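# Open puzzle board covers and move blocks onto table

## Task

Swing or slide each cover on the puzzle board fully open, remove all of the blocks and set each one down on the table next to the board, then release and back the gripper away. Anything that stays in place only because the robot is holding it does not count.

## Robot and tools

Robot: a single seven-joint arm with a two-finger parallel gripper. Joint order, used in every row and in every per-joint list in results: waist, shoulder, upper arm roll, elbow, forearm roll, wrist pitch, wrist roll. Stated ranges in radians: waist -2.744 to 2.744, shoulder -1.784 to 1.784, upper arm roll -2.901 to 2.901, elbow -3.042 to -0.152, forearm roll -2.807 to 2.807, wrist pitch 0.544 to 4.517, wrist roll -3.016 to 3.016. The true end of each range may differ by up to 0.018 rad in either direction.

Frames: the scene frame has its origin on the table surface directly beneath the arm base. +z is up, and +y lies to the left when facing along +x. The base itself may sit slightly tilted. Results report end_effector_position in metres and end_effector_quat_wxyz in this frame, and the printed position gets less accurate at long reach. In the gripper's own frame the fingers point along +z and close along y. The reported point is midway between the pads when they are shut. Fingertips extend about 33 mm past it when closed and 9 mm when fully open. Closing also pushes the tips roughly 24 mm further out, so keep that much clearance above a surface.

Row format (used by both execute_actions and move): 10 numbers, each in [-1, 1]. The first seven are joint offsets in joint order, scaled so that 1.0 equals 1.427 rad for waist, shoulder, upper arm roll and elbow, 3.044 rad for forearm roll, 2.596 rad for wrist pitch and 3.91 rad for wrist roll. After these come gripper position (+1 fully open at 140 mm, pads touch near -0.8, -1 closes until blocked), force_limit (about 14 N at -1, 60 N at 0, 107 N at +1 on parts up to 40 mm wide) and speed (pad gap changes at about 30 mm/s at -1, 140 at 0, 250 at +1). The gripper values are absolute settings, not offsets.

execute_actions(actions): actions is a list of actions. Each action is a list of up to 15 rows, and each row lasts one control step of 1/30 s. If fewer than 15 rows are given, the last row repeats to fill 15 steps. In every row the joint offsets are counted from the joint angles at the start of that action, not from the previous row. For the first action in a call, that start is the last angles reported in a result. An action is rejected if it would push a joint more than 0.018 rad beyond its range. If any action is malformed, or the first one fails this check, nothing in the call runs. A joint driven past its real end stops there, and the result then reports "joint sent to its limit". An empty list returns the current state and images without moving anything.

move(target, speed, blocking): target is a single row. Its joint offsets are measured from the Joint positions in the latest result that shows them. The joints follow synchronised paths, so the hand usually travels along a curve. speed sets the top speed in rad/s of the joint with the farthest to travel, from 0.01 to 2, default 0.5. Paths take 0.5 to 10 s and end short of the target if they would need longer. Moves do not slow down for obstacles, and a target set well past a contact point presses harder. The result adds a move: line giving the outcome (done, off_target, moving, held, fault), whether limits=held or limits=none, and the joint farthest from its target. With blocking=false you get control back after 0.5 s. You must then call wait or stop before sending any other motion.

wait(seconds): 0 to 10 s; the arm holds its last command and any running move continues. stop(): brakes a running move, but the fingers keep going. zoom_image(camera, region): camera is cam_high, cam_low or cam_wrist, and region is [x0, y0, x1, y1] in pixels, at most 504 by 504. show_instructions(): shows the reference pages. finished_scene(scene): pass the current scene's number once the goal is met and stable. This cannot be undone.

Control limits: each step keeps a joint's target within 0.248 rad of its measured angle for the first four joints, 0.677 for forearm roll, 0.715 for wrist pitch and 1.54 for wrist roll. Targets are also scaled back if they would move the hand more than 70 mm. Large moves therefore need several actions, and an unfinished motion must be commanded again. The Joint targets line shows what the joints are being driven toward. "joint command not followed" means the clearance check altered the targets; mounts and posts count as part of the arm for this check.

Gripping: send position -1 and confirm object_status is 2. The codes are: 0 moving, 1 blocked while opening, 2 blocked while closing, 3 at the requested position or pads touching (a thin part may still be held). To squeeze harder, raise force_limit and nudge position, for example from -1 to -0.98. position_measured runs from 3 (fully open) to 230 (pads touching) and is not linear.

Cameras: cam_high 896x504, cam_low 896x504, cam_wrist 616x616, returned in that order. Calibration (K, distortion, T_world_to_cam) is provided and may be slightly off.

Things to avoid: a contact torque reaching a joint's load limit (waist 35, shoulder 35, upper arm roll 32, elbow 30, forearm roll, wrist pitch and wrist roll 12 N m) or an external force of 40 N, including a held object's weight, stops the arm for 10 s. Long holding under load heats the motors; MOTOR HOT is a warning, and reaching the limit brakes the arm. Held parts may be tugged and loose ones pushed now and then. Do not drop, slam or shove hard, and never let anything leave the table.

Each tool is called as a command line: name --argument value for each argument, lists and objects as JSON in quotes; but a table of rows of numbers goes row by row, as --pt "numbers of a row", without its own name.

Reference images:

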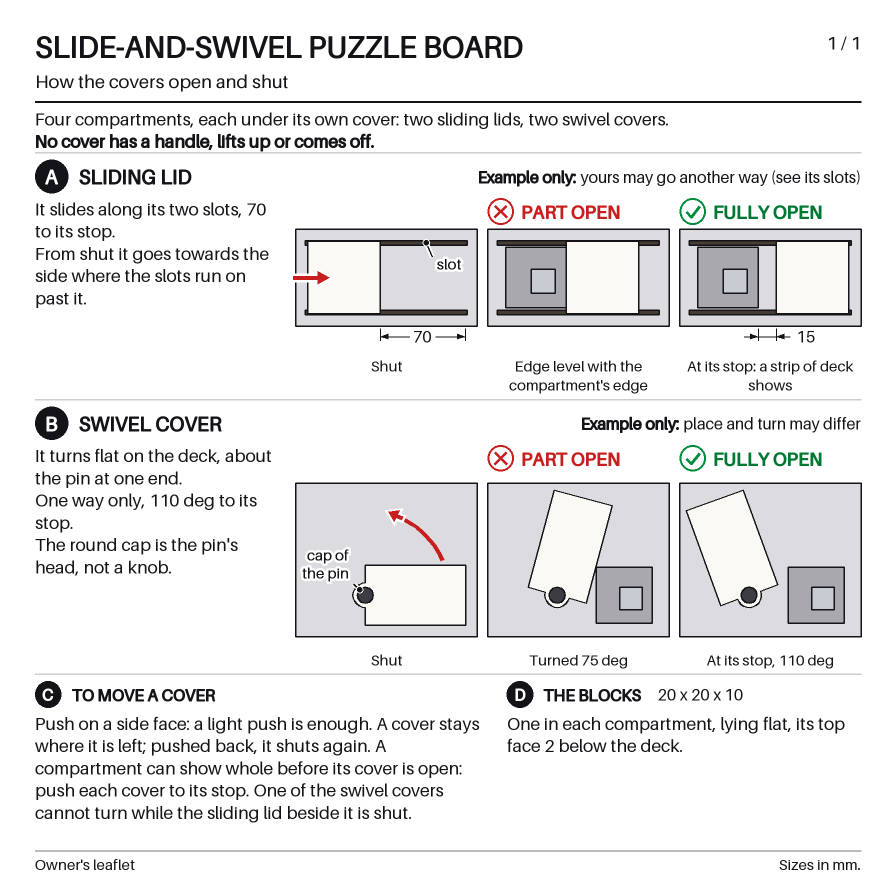

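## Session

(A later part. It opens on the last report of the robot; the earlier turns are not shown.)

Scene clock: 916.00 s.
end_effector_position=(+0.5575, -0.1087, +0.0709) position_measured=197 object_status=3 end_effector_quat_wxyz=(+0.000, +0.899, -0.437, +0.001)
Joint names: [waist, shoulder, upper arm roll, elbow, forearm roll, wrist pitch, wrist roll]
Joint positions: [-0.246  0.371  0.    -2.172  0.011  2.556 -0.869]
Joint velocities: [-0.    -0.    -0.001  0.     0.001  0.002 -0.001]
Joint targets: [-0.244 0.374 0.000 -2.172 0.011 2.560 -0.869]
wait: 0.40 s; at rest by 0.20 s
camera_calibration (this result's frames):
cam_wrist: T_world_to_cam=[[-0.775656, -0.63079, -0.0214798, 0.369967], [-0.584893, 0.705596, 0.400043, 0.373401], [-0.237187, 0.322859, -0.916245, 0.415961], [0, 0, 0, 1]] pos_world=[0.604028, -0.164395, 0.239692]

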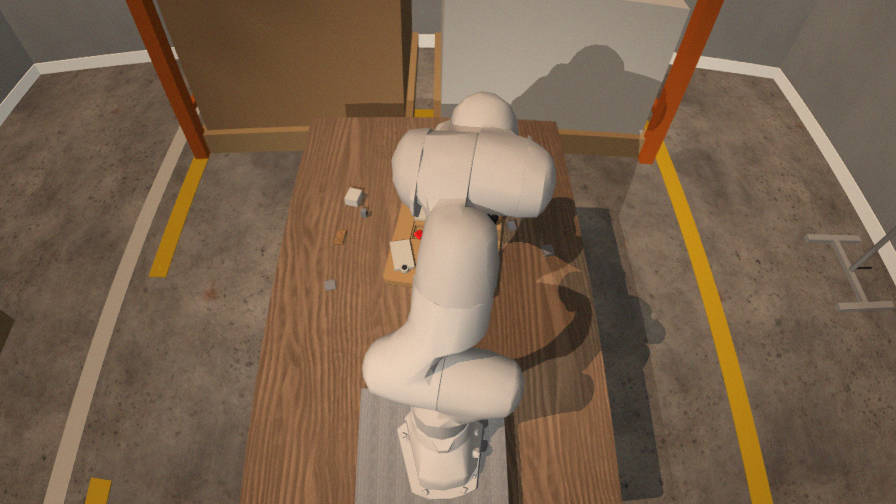

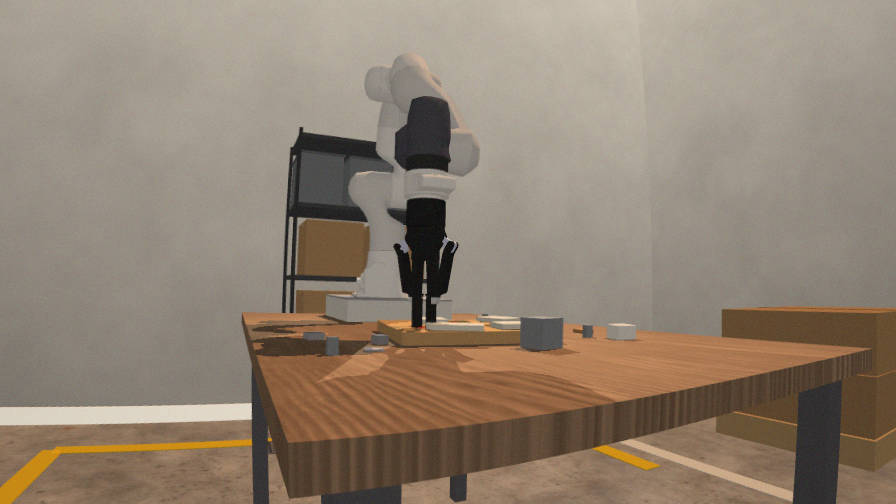

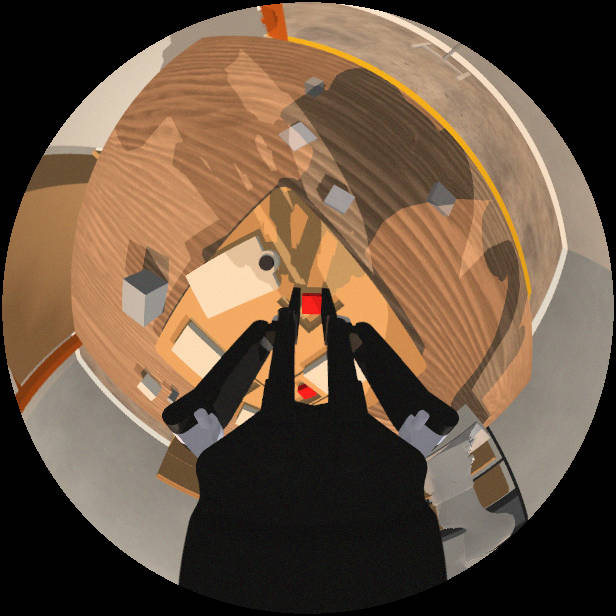

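execute_actions --actions '[[[0.0014,0.0014,0,0,0,0.001,0,-1,-0.2,-1]]]'

Scene clock: 922.73 s.
end_effector_position=(+0.5577, -0.1087, +0.0710) position_measured=206 object_status=0 end_effector_quat_wxyz=(-0.000, +0.899, -0.437, +0.001)
Joint names: [waist, shoulder, upper arm roll, elbow, forearm roll, wrist pitch, wrist roll]
Joint positions: [-0.246  0.371  0.    -2.172  0.011  2.556 -0.869]
Joint velocities: [-0.001  0.    -0.    -0.001 -0.001  0.     0.   ]
Joint targets: [-0.244 0.373 0.000 -2.172 0.011 2.558 -0.869]
camera_calibration (this result's frames):
cam_wrist: T_world_to_cam=[[-0.775598, -0.630849, -0.0218546, 0.370114], [-0.585175, 0.7056, 0.399623, 0.373642], [-0.236681, 0.322736, -0.916419, 0.415866], [0, 0, 0, 1]] pos_world=[0.604133, -0.164371, 0.23988]

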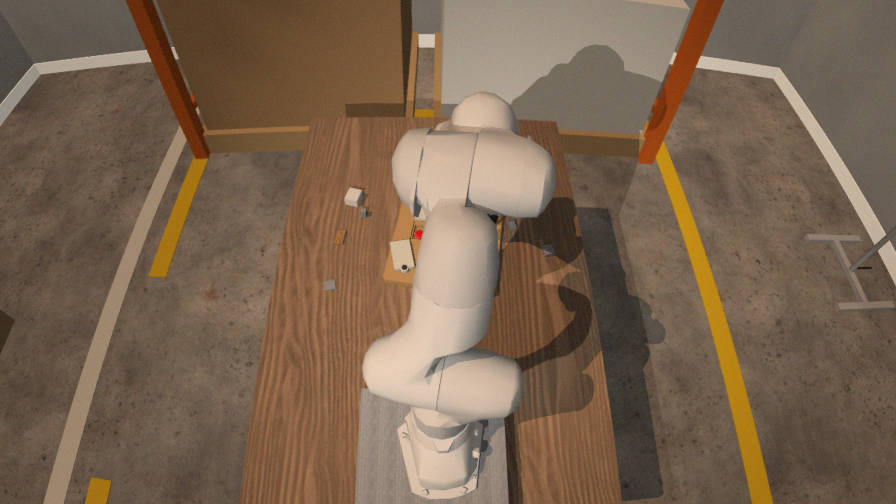

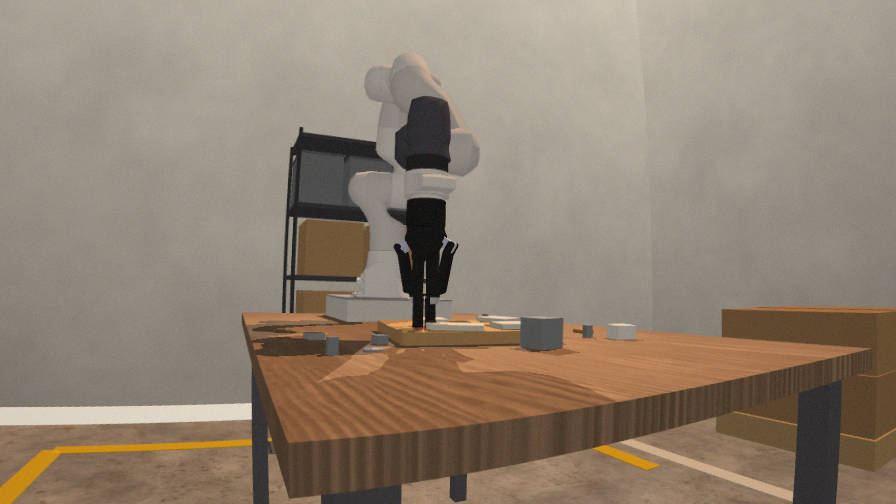

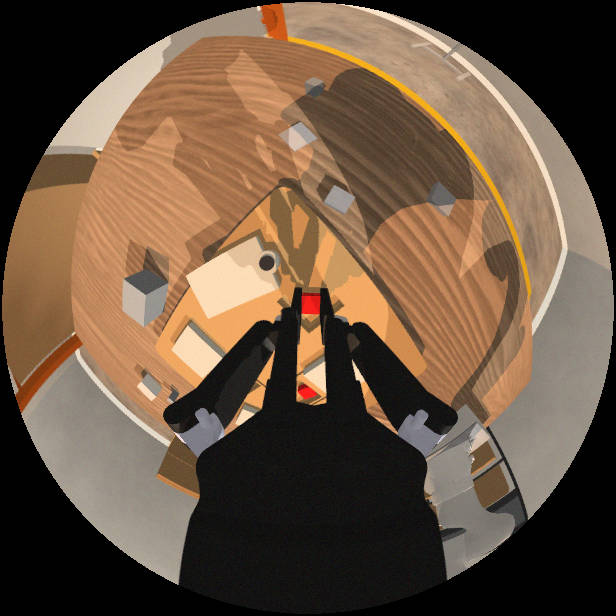

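execute_actions --actions '[[[0,-0.0014,0,0,0,-0.0019,0,-1,-0.2,-1],[0,-0.002,0,0,0,-0.0023,0,-1,-0.2,-1],[0,-0.0033,0,0,0,-0.003,0,-1,-0.2,-1],[0,-0.0052,0,0,0,-0.004,0,-1,-0.2,-1],[0,-0.0077,0,0,0,-0.0054,0,-1,-0.2,-1],[0,-0.0105,0,0,0,-0.0069,0,-1,-0.2,-1],[0,-0.0135,0,0,0,-0.0086,0,-1,-0.2,-1],[0,-0.0165,0,0,0,-0.0102,0,-1,-0.2,-1],[0,-0.0195,0,0,0,-0.0119,0,-1,-0.2,-1],[0,-0.0225,0,0,0,-0.0135,0,-1,-0.2,-1],[0,-0.0253,0,0,0,-0.015,0,-1,-0.2,-1],[0,-0.0278,0,0,0,-0.0164,0,-1,-0.2,-1],[0,-0.0297,0,0,0,-0.0174,0,-1,-0.2,-1],[0,-0.031,0,0,0,-0.0181,0,-1,-0.2,-1],[0,-0.0316,0,0,0,-0.0184,0,-1,-0.2,-1]]]'

wait --seconds 0.3

zoom_image --camera "cam_low" --region '[360, 280, 500, 360]'

Scene clock: 972.30 s.
end_effector_position=(+0.5602, -0.1089, +0.0900) position_measured=206 object_status=2 end_effector_quat_wxyz=(-0.001, +0.899, -0.437, +0.005)
Joint names: [waist, shoulder, upper arm roll, elbow, forearm roll, wrist pitch, wrist roll]
Joint positions: [-0.246  0.332  0.    -2.172  0.011  2.525 -0.869]
Joint velocities: [ 0.    -0.078  0.     0.    -0.    -0.069  0.   ]
Joint targets: [-0.246 0.326 0.000 -2.172 0.011 2.508 -0.869]
camera_calibration (this result's frames):
cam_wrist: T_world_to_cam=[[-0.775267, -0.631062, -0.026885, 0.372534], [-0.588306, 0.705938, 0.394395, 0.369944], [-0.229908, 0.321578, -0.918548, 0.430238], [0, 0, 0, 1]] pos_world=[0.605369, -0.164421, 0.259306]

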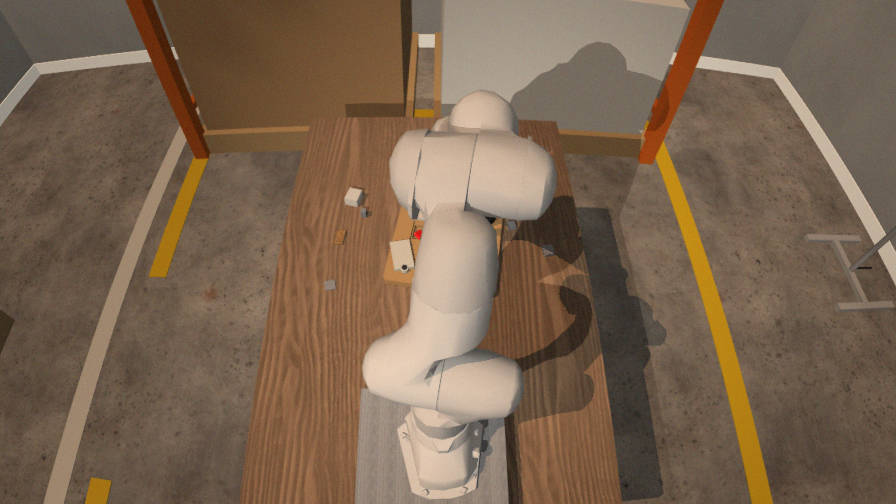

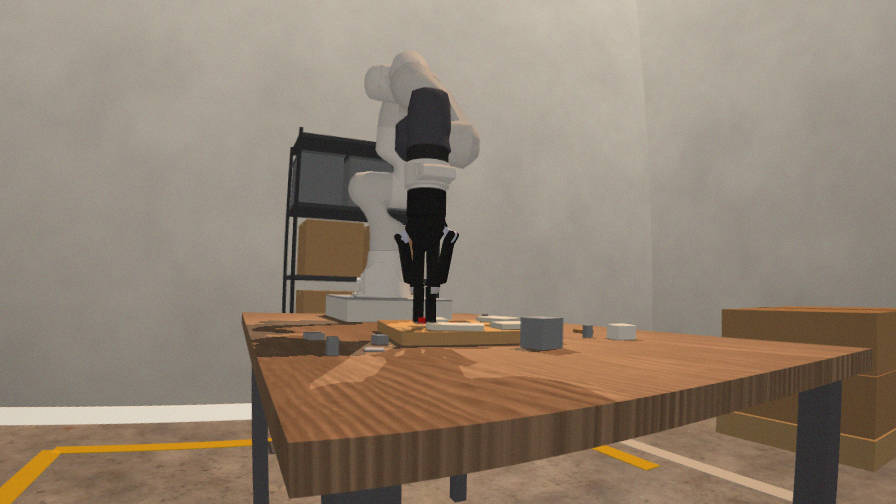

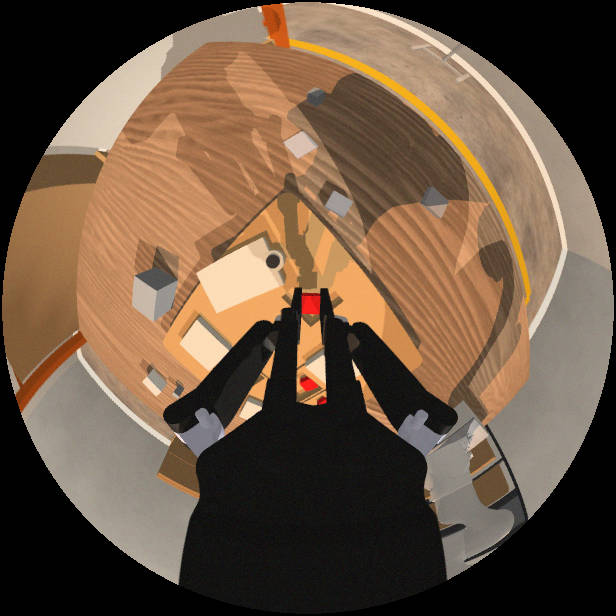

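Scene clock: 972.60 s.
end_effector_position=(+0.5583, -0.1085, +0.0916) position_measured=206 object_status=2 end_effector_quat_wxyz=(-0.000, +0.899, -0.437, +0.002)
Joint names: [waist, shoulder, upper arm roll, elbow, forearm roll, wrist pitch, wrist roll]
Joint positions: [-0.246  0.328  0.    -2.172  0.011  2.515 -0.869]
Joint velocities: [ 0.001 -0.001  0.    -0.001  0.002 -0.014 -0.   ]
Joint targets: [-0.246 0.326 0.000 -2.172 0.011 2.508 -0.869]
wait: 0.30 s; no rest
camera_calibration (this result's frames):
cam_wrist: T_world_to_cam=[[-0.775392, -0.631052, -0.0232303, 0.37114], [-0.586066, 0.705442, 0.398595, 0.366269], [-0.235147, 0.322682, -0.916833, 0.434], [0, 0, 0, 1]] pos_world=[0.604491, -0.164217, 0.260534]

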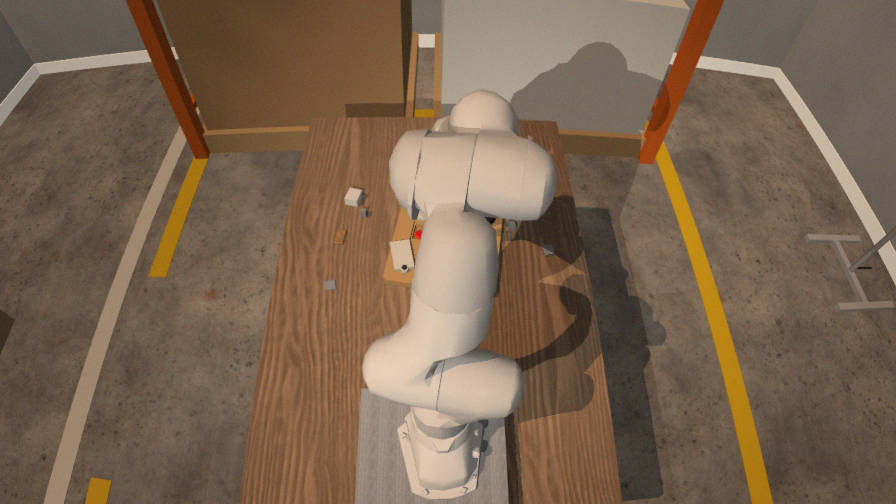

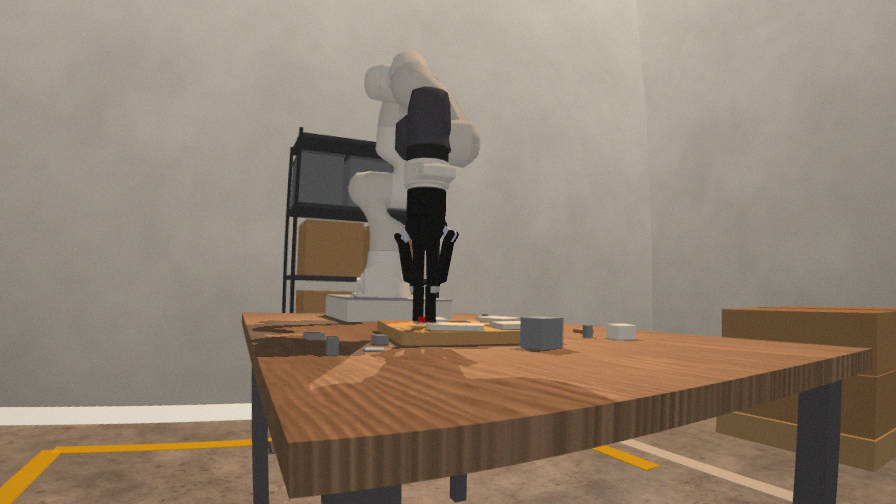

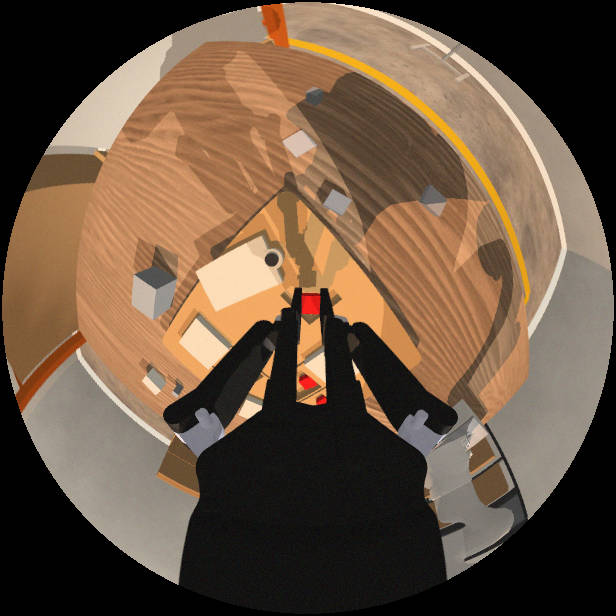

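Region (360, 280, 500, 360) of cam_low's 896x504 image, scaled by 3.600, with more detail than that image has; it fills the top 288 rows of this view, and the rest is white.

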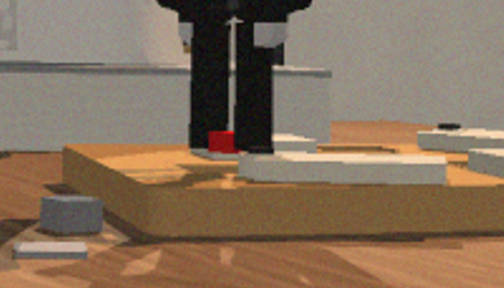

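move --target '[-0.1384,-0.0014,0,0,0,-0.0025,0,-1,-0.2,-1]' --speed 0.45

Scene clock: 980.90 s.
end_effector_position=(+0.5252, -0.2163, +0.0922) position_measured=206 object_status=2 end_effector_quat_wxyz=(+0.001, +0.852, -0.524, +0.002)
Joint names: [waist, shoulder, upper arm roll, elbow, forearm roll, wrist pitch, wrist roll]
Joint positions: [-0.443  0.328 -0.002 -2.172  0.011  2.512 -0.869]
Joint velocities: [-0.     0.001  0.007 -0.002  0.001  0.     0.002]
Joint targets: [-0.444 0.326 0.000 -2.172 0.011 2.508 -0.869]
move: done; limits=none; farthest joint: the wrist pitch, 0.004 radians from its target (0.004 radians at the start)
camera_calibration (this result's frames):
cam_wrist: T_world_to_cam=[[-0.884604, -0.465887, -0.0205959, 0.370309], [-0.434793, 0.807987, 0.397634, 0.365455], [-0.168611, 0.360703, -0.917313, 0.434881], [0, 0, 0, 1]] pos_world=[0.5598, -0.279623, 0.261232]

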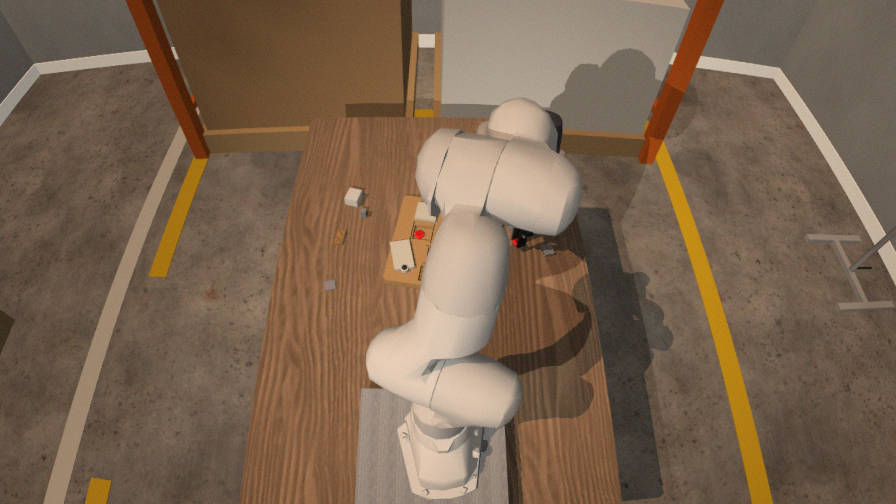

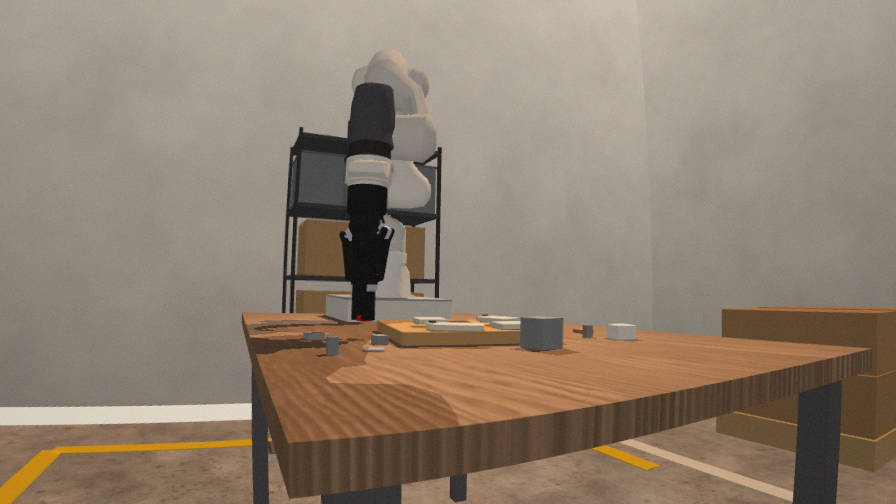

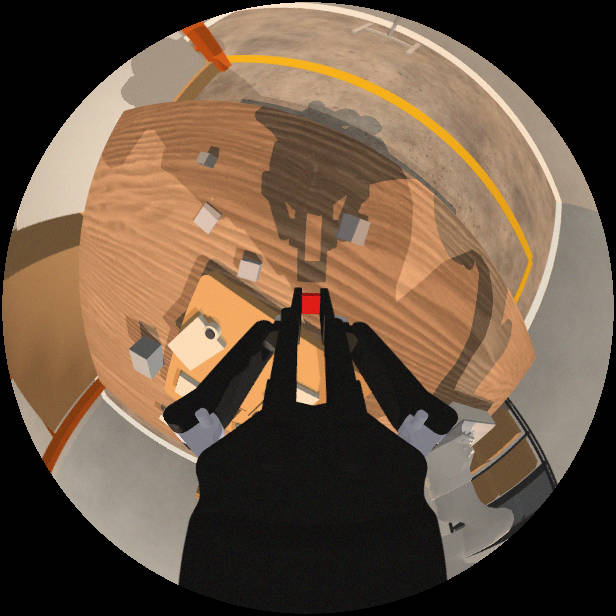

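move --target '[0,0.0428,0,0,0,0.0246,0,-1,-0.2,-1]' --speed 0.15

zoom_image --camera "cam_low" --region '[330, 305, 400, 355]'

Scene clock: 986.70 s.
end_effector_position=(+0.5248, -0.2163, +0.0640) position_measured=206 object_status=2 end_effector_quat_wxyz=(+0.001, +0.852, -0.524, +0.001)
Joint names: [waist, shoulder, upper arm roll, elbow, forearm roll, wrist pitch, wrist roll]
Joint positions: [-0.443  0.387 -0.002 -2.172  0.011  2.571 -0.869]
Joint velocities: [ 0.001  0.    -0.     0.001  0.001  0.003 -0.002]
Joint targets: [-0.443 0.389 -0.002 -2.172 0.011 2.576 -0.869]
move: done; limits=none; farthest joint: the wrist pitch, 0.005 radians from its target (0.063 radians at the start)
camera_calibration (this result's frames):
cam_wrist: T_world_to_cam=[[-0.884559, -0.465999, -0.0199988, 0.369277], [-0.434675, 0.808035, 0.397665, 0.376424], [-0.169152, 0.360451, -0.917313, 0.409186], [0, 0, 0, 1]] pos_world=[0.559484, -0.279573, 0.233046]

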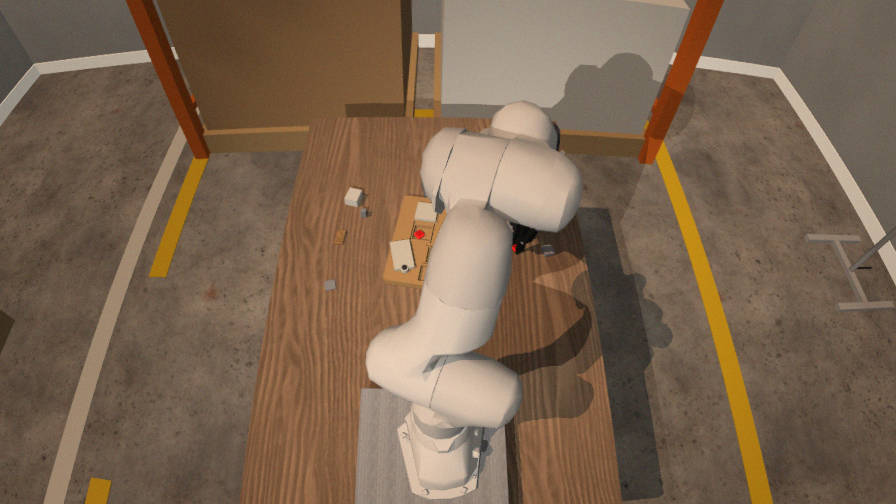

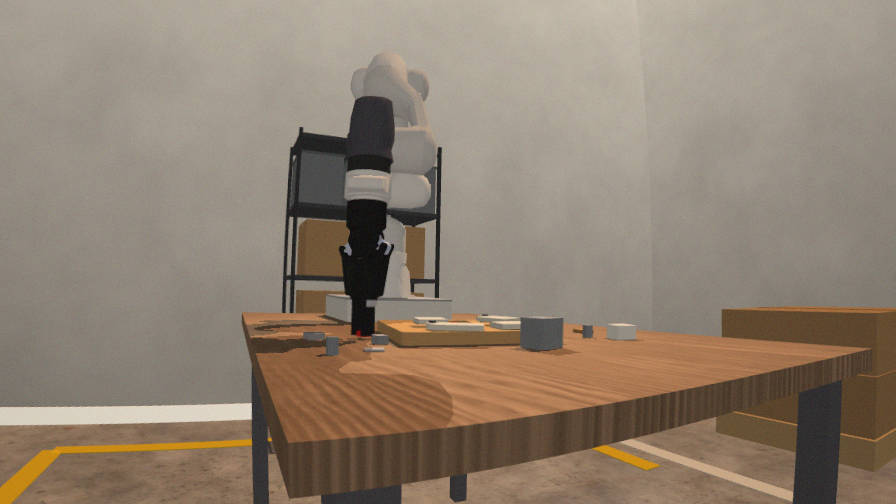

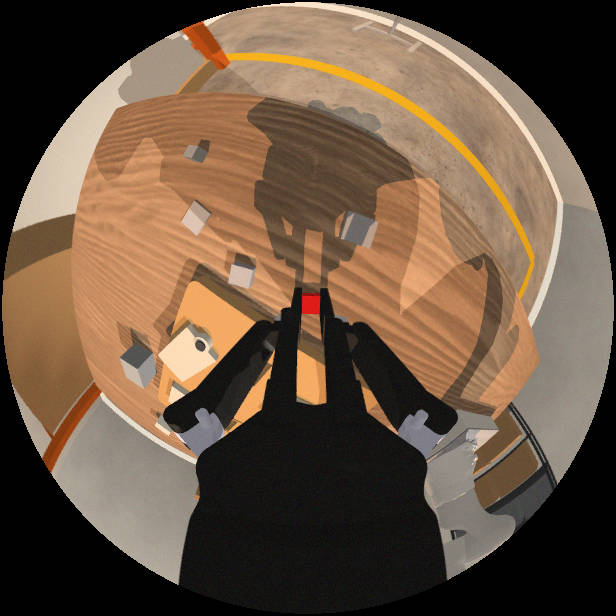

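Region (330, 305, 400, 355) of cam_low's 896x504 image, scaled by 7.200, with more detail than that image has; it fills the top 360 rows of this view, and the rest is white.

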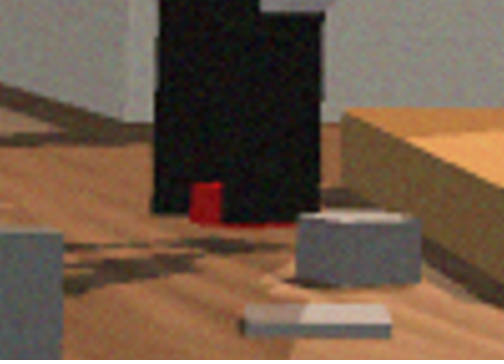

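execute_actions --actions '[[[0,0.002,0,0,0,0.0025,0,-1,-0.2,-1],[0,0.0026,0,0,0,0.0029,0,-1,-0.2,-1],[0,0.0032,0,0,0,0.0033,0,-1,-0.2,-1],[0,0.0038,0,0,0,0.0036,0,-1,-0.2,-1],[0,0.0044,0,0,0,0.004,0,-1,-0.2,-1],[0,0.005,0,0,0,0.0043,0,-1,-0.2,-1],[0,0.0056,0,0,0,0.0046,0,-1,-0.2,-1],[0,0.0062,0,0,0,0.0049,0,-1,-0.2,-1],[0,0.0068,0,0,0,0.0052,0,-1,-0.2,-1],[0,0.0074,0,0,0,0.0055,0,-1,-0.2,-1],[0,0.008,0,0,0,0.0056,0,-1,-0.2,-1]]]'

zoom_image --camera "cam_low" --region '[330, 305, 400, 355]'

Scene clock: 996.40 s.
end_effector_position=(+0.5246, -0.2163, +0.0599) position_measured=206 object_status=2 end_effector_quat_wxyz=(+0.001, +0.852, -0.524, +0.001)
Joint names: [waist, shoulder, upper arm roll, elbow, forearm roll, wrist pitch, wrist roll]
Joint positions: [-0.443  0.396 -0.002 -2.172  0.011  2.58  -0.869]
Joint velocities: [-0.001  0.005  0.    -0.     0.001  0.008 -0.001]
Joint targets: [-0.443 0.399 -0.002 -2.172 0.011 2.586 -0.869]
camera_calibration (this result's frames):
cam_wrist: T_world_to_cam=[[-0.884583, -0.46596, -0.0198533, 0.369016], [-0.434581, 0.808068, 0.397699, 0.377915], [-0.169269, 0.360426, -0.917301, 0.405388], [0, 0, 0, 1]] pos_world=[0.55928, -0.279547, 0.228892]

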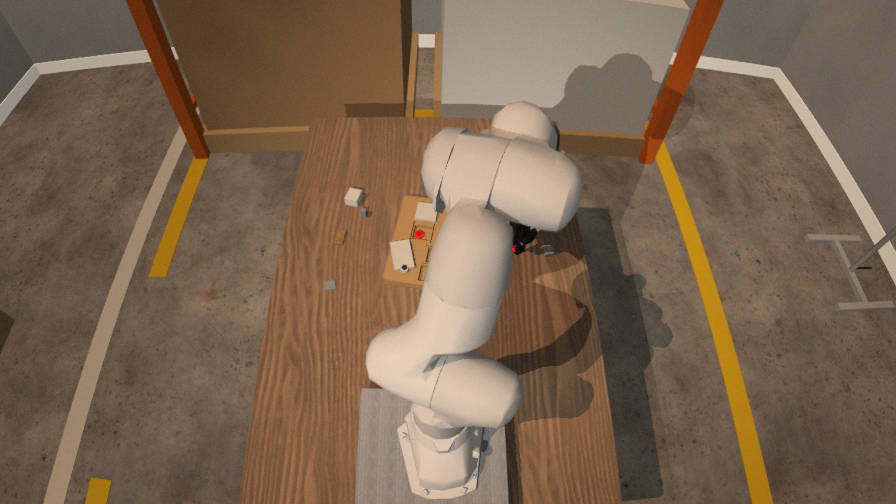

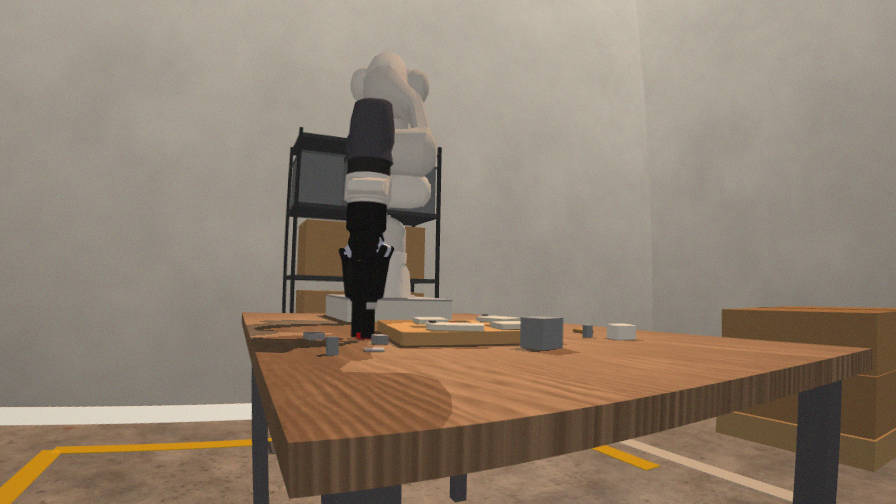

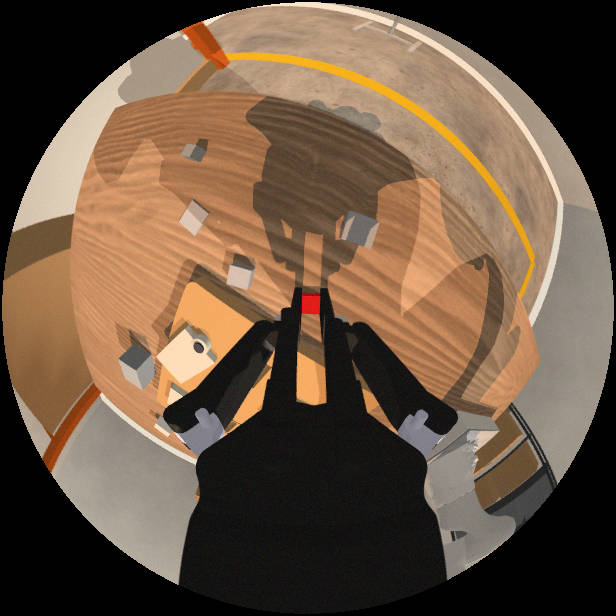

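Region (330, 305, 400, 355) of cam_low's 896x504 image, scaled by 7.200, with more detail than that image has; it fills the top 360 rows of this view, and the rest is white.

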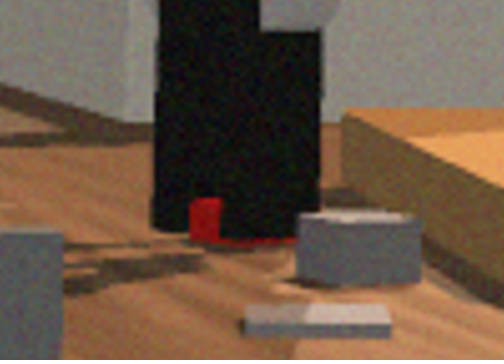

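execute_actions --actions '[[[0,0.0024,0,0,0,0.0024,0,-1,-0.2,-1],[0,0.0029,0,0,0,0.0027,0,-1,-0.2,-1],[0,0.0034,0,0,0,0.003,0,-1,-0.2,-1],[0,0.0039,0,0,0,0.0032,0,-1,-0.2,-1],[0,0.0043,0,0,0,0.0034,0,-1,-0.2,-1],[0,0.0043,0,0,0,0.0034,0,-1,-0.2,-1],[0,0.0043,0,0,0,0.0034,0,-1,-0.2,-1],[0,0.0043,0,0,0,0.0034,0,-1,-0.2,-1],[0,0.0035,0,0,0,0.003,0,-0.46,-0.2,-0.6]]]'

zoom_image --camera "cam_low" --region '[330, 305, 400, 355]'

Scene clock: 1005.20 s.
end_effector_position=(+0.5249, -0.2164, +0.0590) position_measured=187 object_status=0 end_effector_quat_wxyz=(+0.001, +0.852, -0.524, +0.002)
Joint names: [waist, shoulder, upper arm roll, elbow, forearm roll, wrist pitch, wrist roll]
Joint positions: [-0.443  0.398 -0.002 -2.172  0.011  2.583 -0.869]
Joint velocities: [-0.     0.001 -0.001 -0.    -0.001 -0.     0.   ]
Joint targets: [-0.443 0.401 -0.002 -2.172 0.011 2.588 -0.869]
camera_calibration (this result's frames):
cam_wrist: T_world_to_cam=[[-0.884564, -0.465964, -0.0205813, 0.369223], [-0.435003, 0.808262, 0.396843, 0.378836], [-0.168279, 0.359986, -0.917656, 0.404057], [0, 0, 0, 1]] pos_world=[0.559391, -0.279609, 0.228046]

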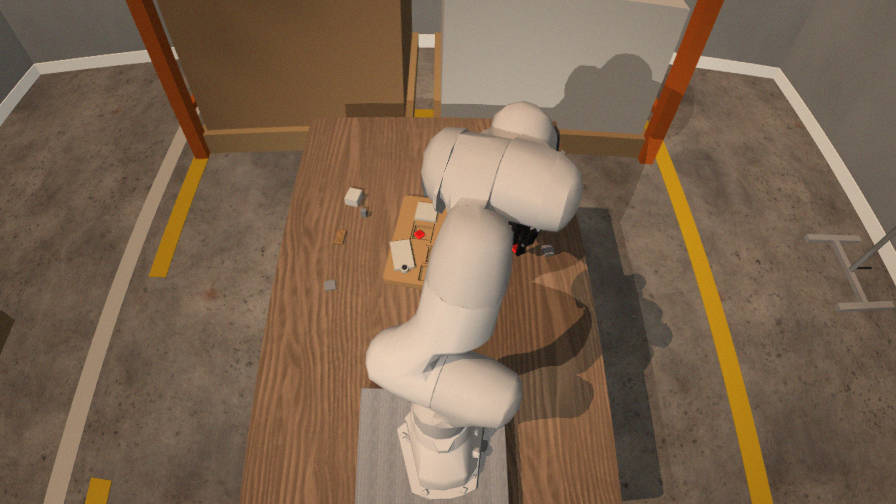

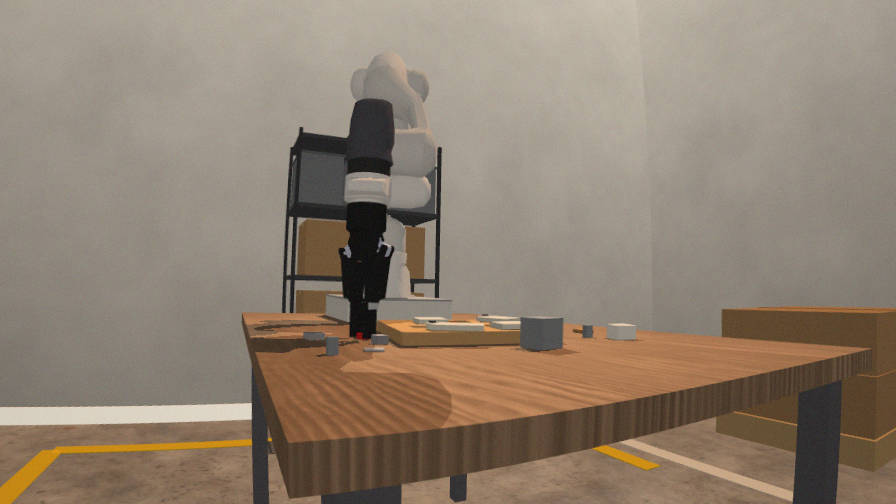

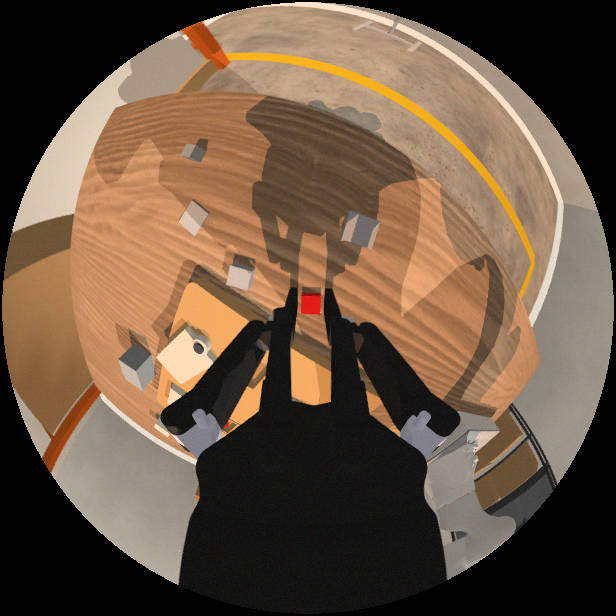

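Region (330, 305, 400, 355) of cam_low's 896x504 image, scaled by 7.200, with more detail than that image has; it fills the top 360 rows of this view, and the rest is white.

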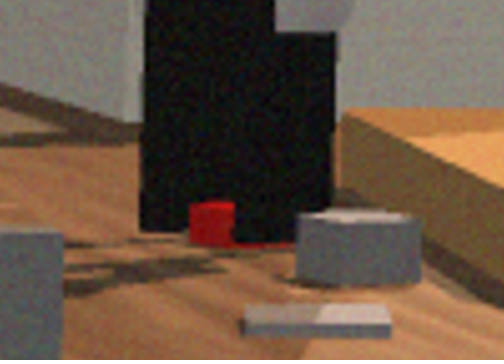

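execute_actions --actions '[[[0,-0.002,0,0,0,-0.0045,0,-0.46,-0.2,-0.6],[0,-0.0039,0,0,0,-0.007,0,-0.46,-0.2,-0.6],[0,-0.007,0,0,0,-0.0102,0,-0.46,-0.2,-0.6],[0,-0.0113,0,0,0,-0.0137,0,-0.46,-0.2,-0.6],[0,-0.0169,0,0,0,-0.0174,0,-0.46,-0.2,-0.6],[0,-0.0231,0,0,0,-0.0212,0,-0.46,-0.2,-0.6],[0,-0.0299,0,0,0,-0.0249,0,-0.46,-0.2,-0.6],[0,-0.0367,0,0,0,-0.0283,0.004,-0.46,-0.2,-0.6],[0,-0.0436,0,0,0,-0.031,0.011,-0.46,-0.2,-0.6],[0,-0.0498,0,0,0,-0.033,0.02,-0.46,-0.2,-0.6],[0,-0.0547,0,0,0,-0.0344,0.03,-0.46,-0.2,-0.6],[0,-0.0584,0,0,0,-0.0354,0.04,-0.46,-0.2,-0.6],[0,-0.0609,0,0,0,-0.0358,0.049,-0.46,-0.2,-0.6],[0,-0.0627,0,0,0,-0.0358,0.056,-0.46,-0.2,-0.6],[0,-0.0634,0,0,0,-0.0358,0.06,-0.46,-0.2,-0.6]]]'

Scene clock: 1046.23 s.
end_effector_position=(+0.5284, -0.2172, +0.0995) position_measured=187 object_status=3 end_effector_quat_wxyz=(-0.000, +0.829, -0.559, +0.007)
Joint names: [waist, shoulder, upper arm roll, elbow, forearm roll, wrist pitch, wrist roll]
Joint positions: [-0.443  0.315 -0.002 -2.172  0.011  2.51  -0.786]
Joint velocities: [-0.001 -0.119 -0.001  0.001 -0.001 -0.082  0.489]
Joint targets: [-0.443 0.308 -0.002 -2.172 0.011 2.490 -0.634]
camera_calibration (this result's frames):
cam_wrist: T_world_to_cam=[[-0.919502, -0.392036, -0.0287068, 0.40812], [-0.371348, 0.842384, 0.3905, 0.339331], [-0.128908, 0.369726, -0.920155, 0.423673], [0, 0, 0, 1]] pos_world=[0.555892, -0.282492, 0.269052]

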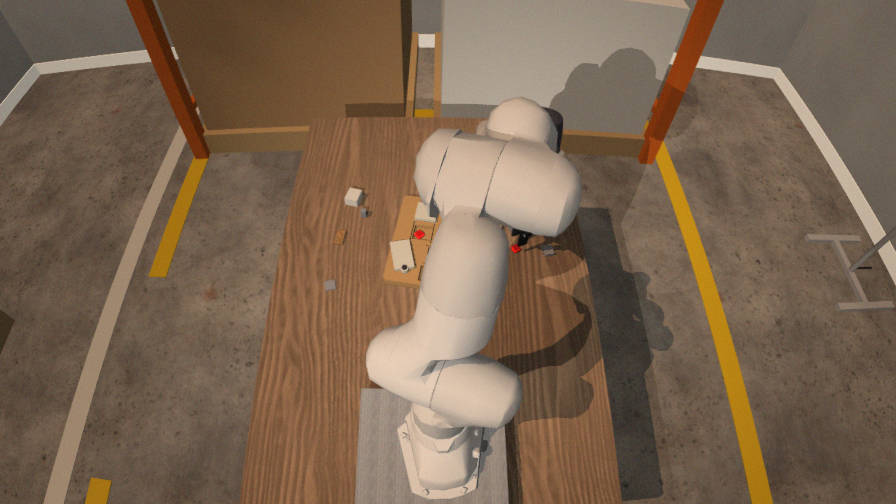

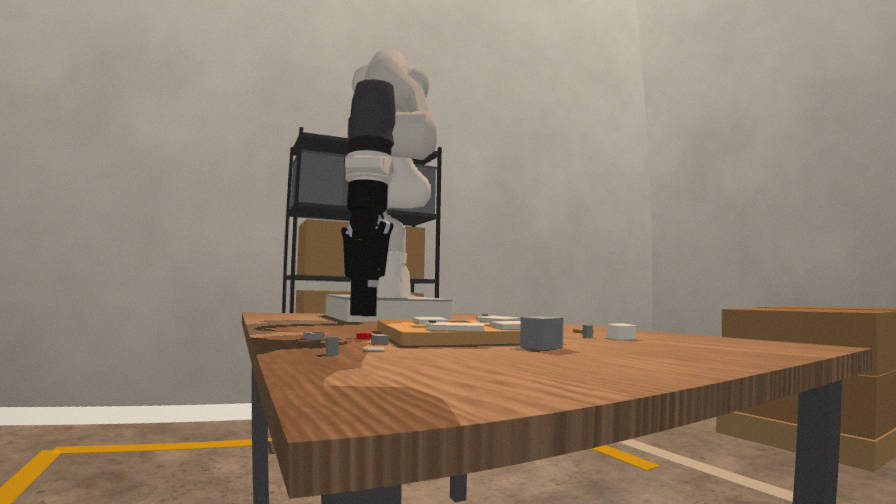

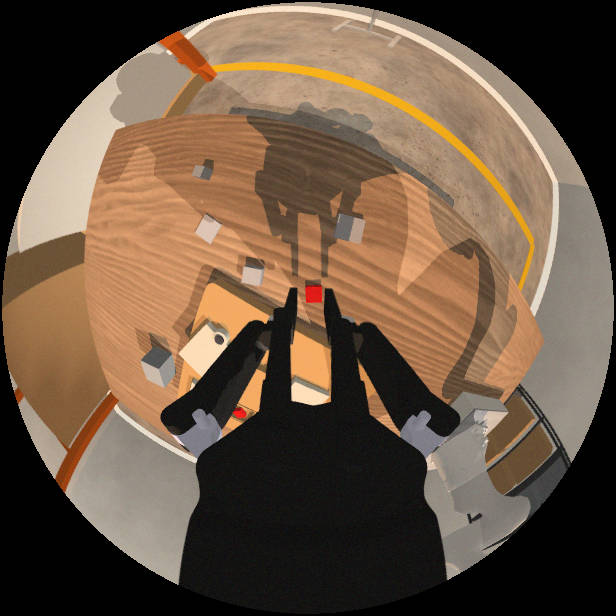

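move --target '[0.3817,-0.1584,0.0014,-0.2156,0,0.0288,0.2766,-0.46,-0.2,-0.6]' --speed 1.0

zoom_image --camera "cam_wrist" --region '[200, 190, 400, 310]'

Scene clock: 1058.60 s.
end_effector_position=(+0.4750, +0.0746, +0.1064) position_measured=187 object_status=3 end_effector_quat_wxyz=(+0.001, -0.654, +0.756, +0.002)
Joint names: [waist, shoulder, upper arm roll, elbow, forearm roll, wrist pitch, wrist roll]
Joint positions: [ 0.099  0.092  0.002 -2.477  0.011  2.581  0.289]
Joint velocities: [-0.     0.     0.    -0.     0.001  0.     0.006]
Joint targets: [0.102 0.089 0.000 -2.480 0.011 2.585 0.295]
move: done; limits=none; farthest joint: the wrist roll, 0.006 radians from its target (0.934 radians at the start)
camera_calibration (this result's frames):
cam_wrist: T_world_to_cam=[[-0.991694, 0.127163, -0.0193186, 0.468216], [0.108574, 0.908153, 0.404315, -0.163357], [0.068958, 0.398859, -0.914416, 0.218562], [0, 0, 0, 1]] pos_world=[0.466992, 0.00163784, 0.27495]

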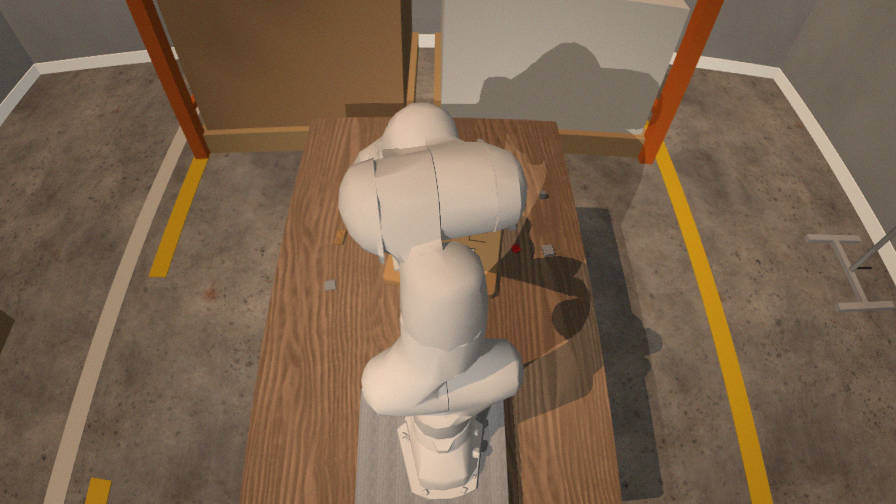

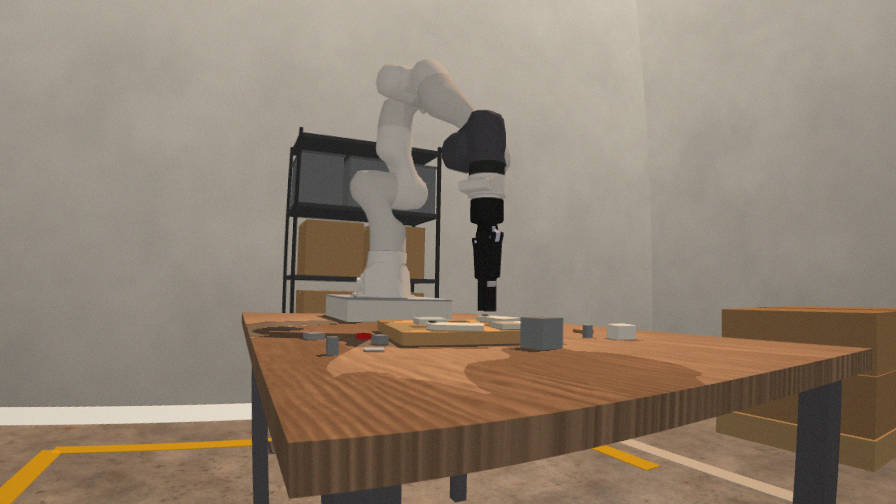

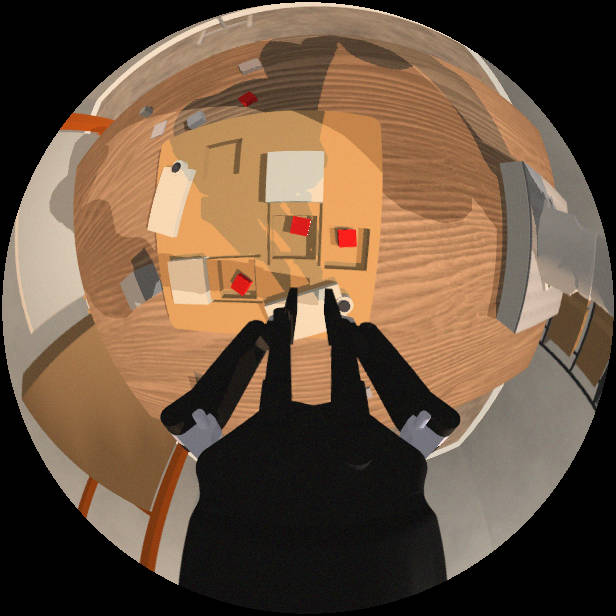

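Region (200, 190, 400, 310) of cam_wrist's 616x616 image, scaled by 2.520, with more detail than that image has; it fills the top 302 rows of this view, and the rest is white.

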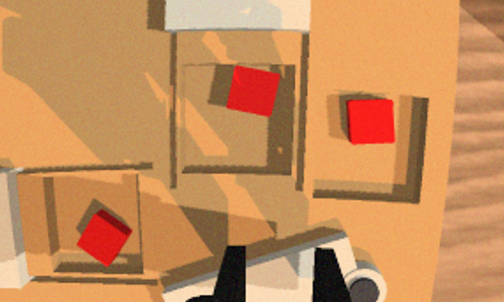

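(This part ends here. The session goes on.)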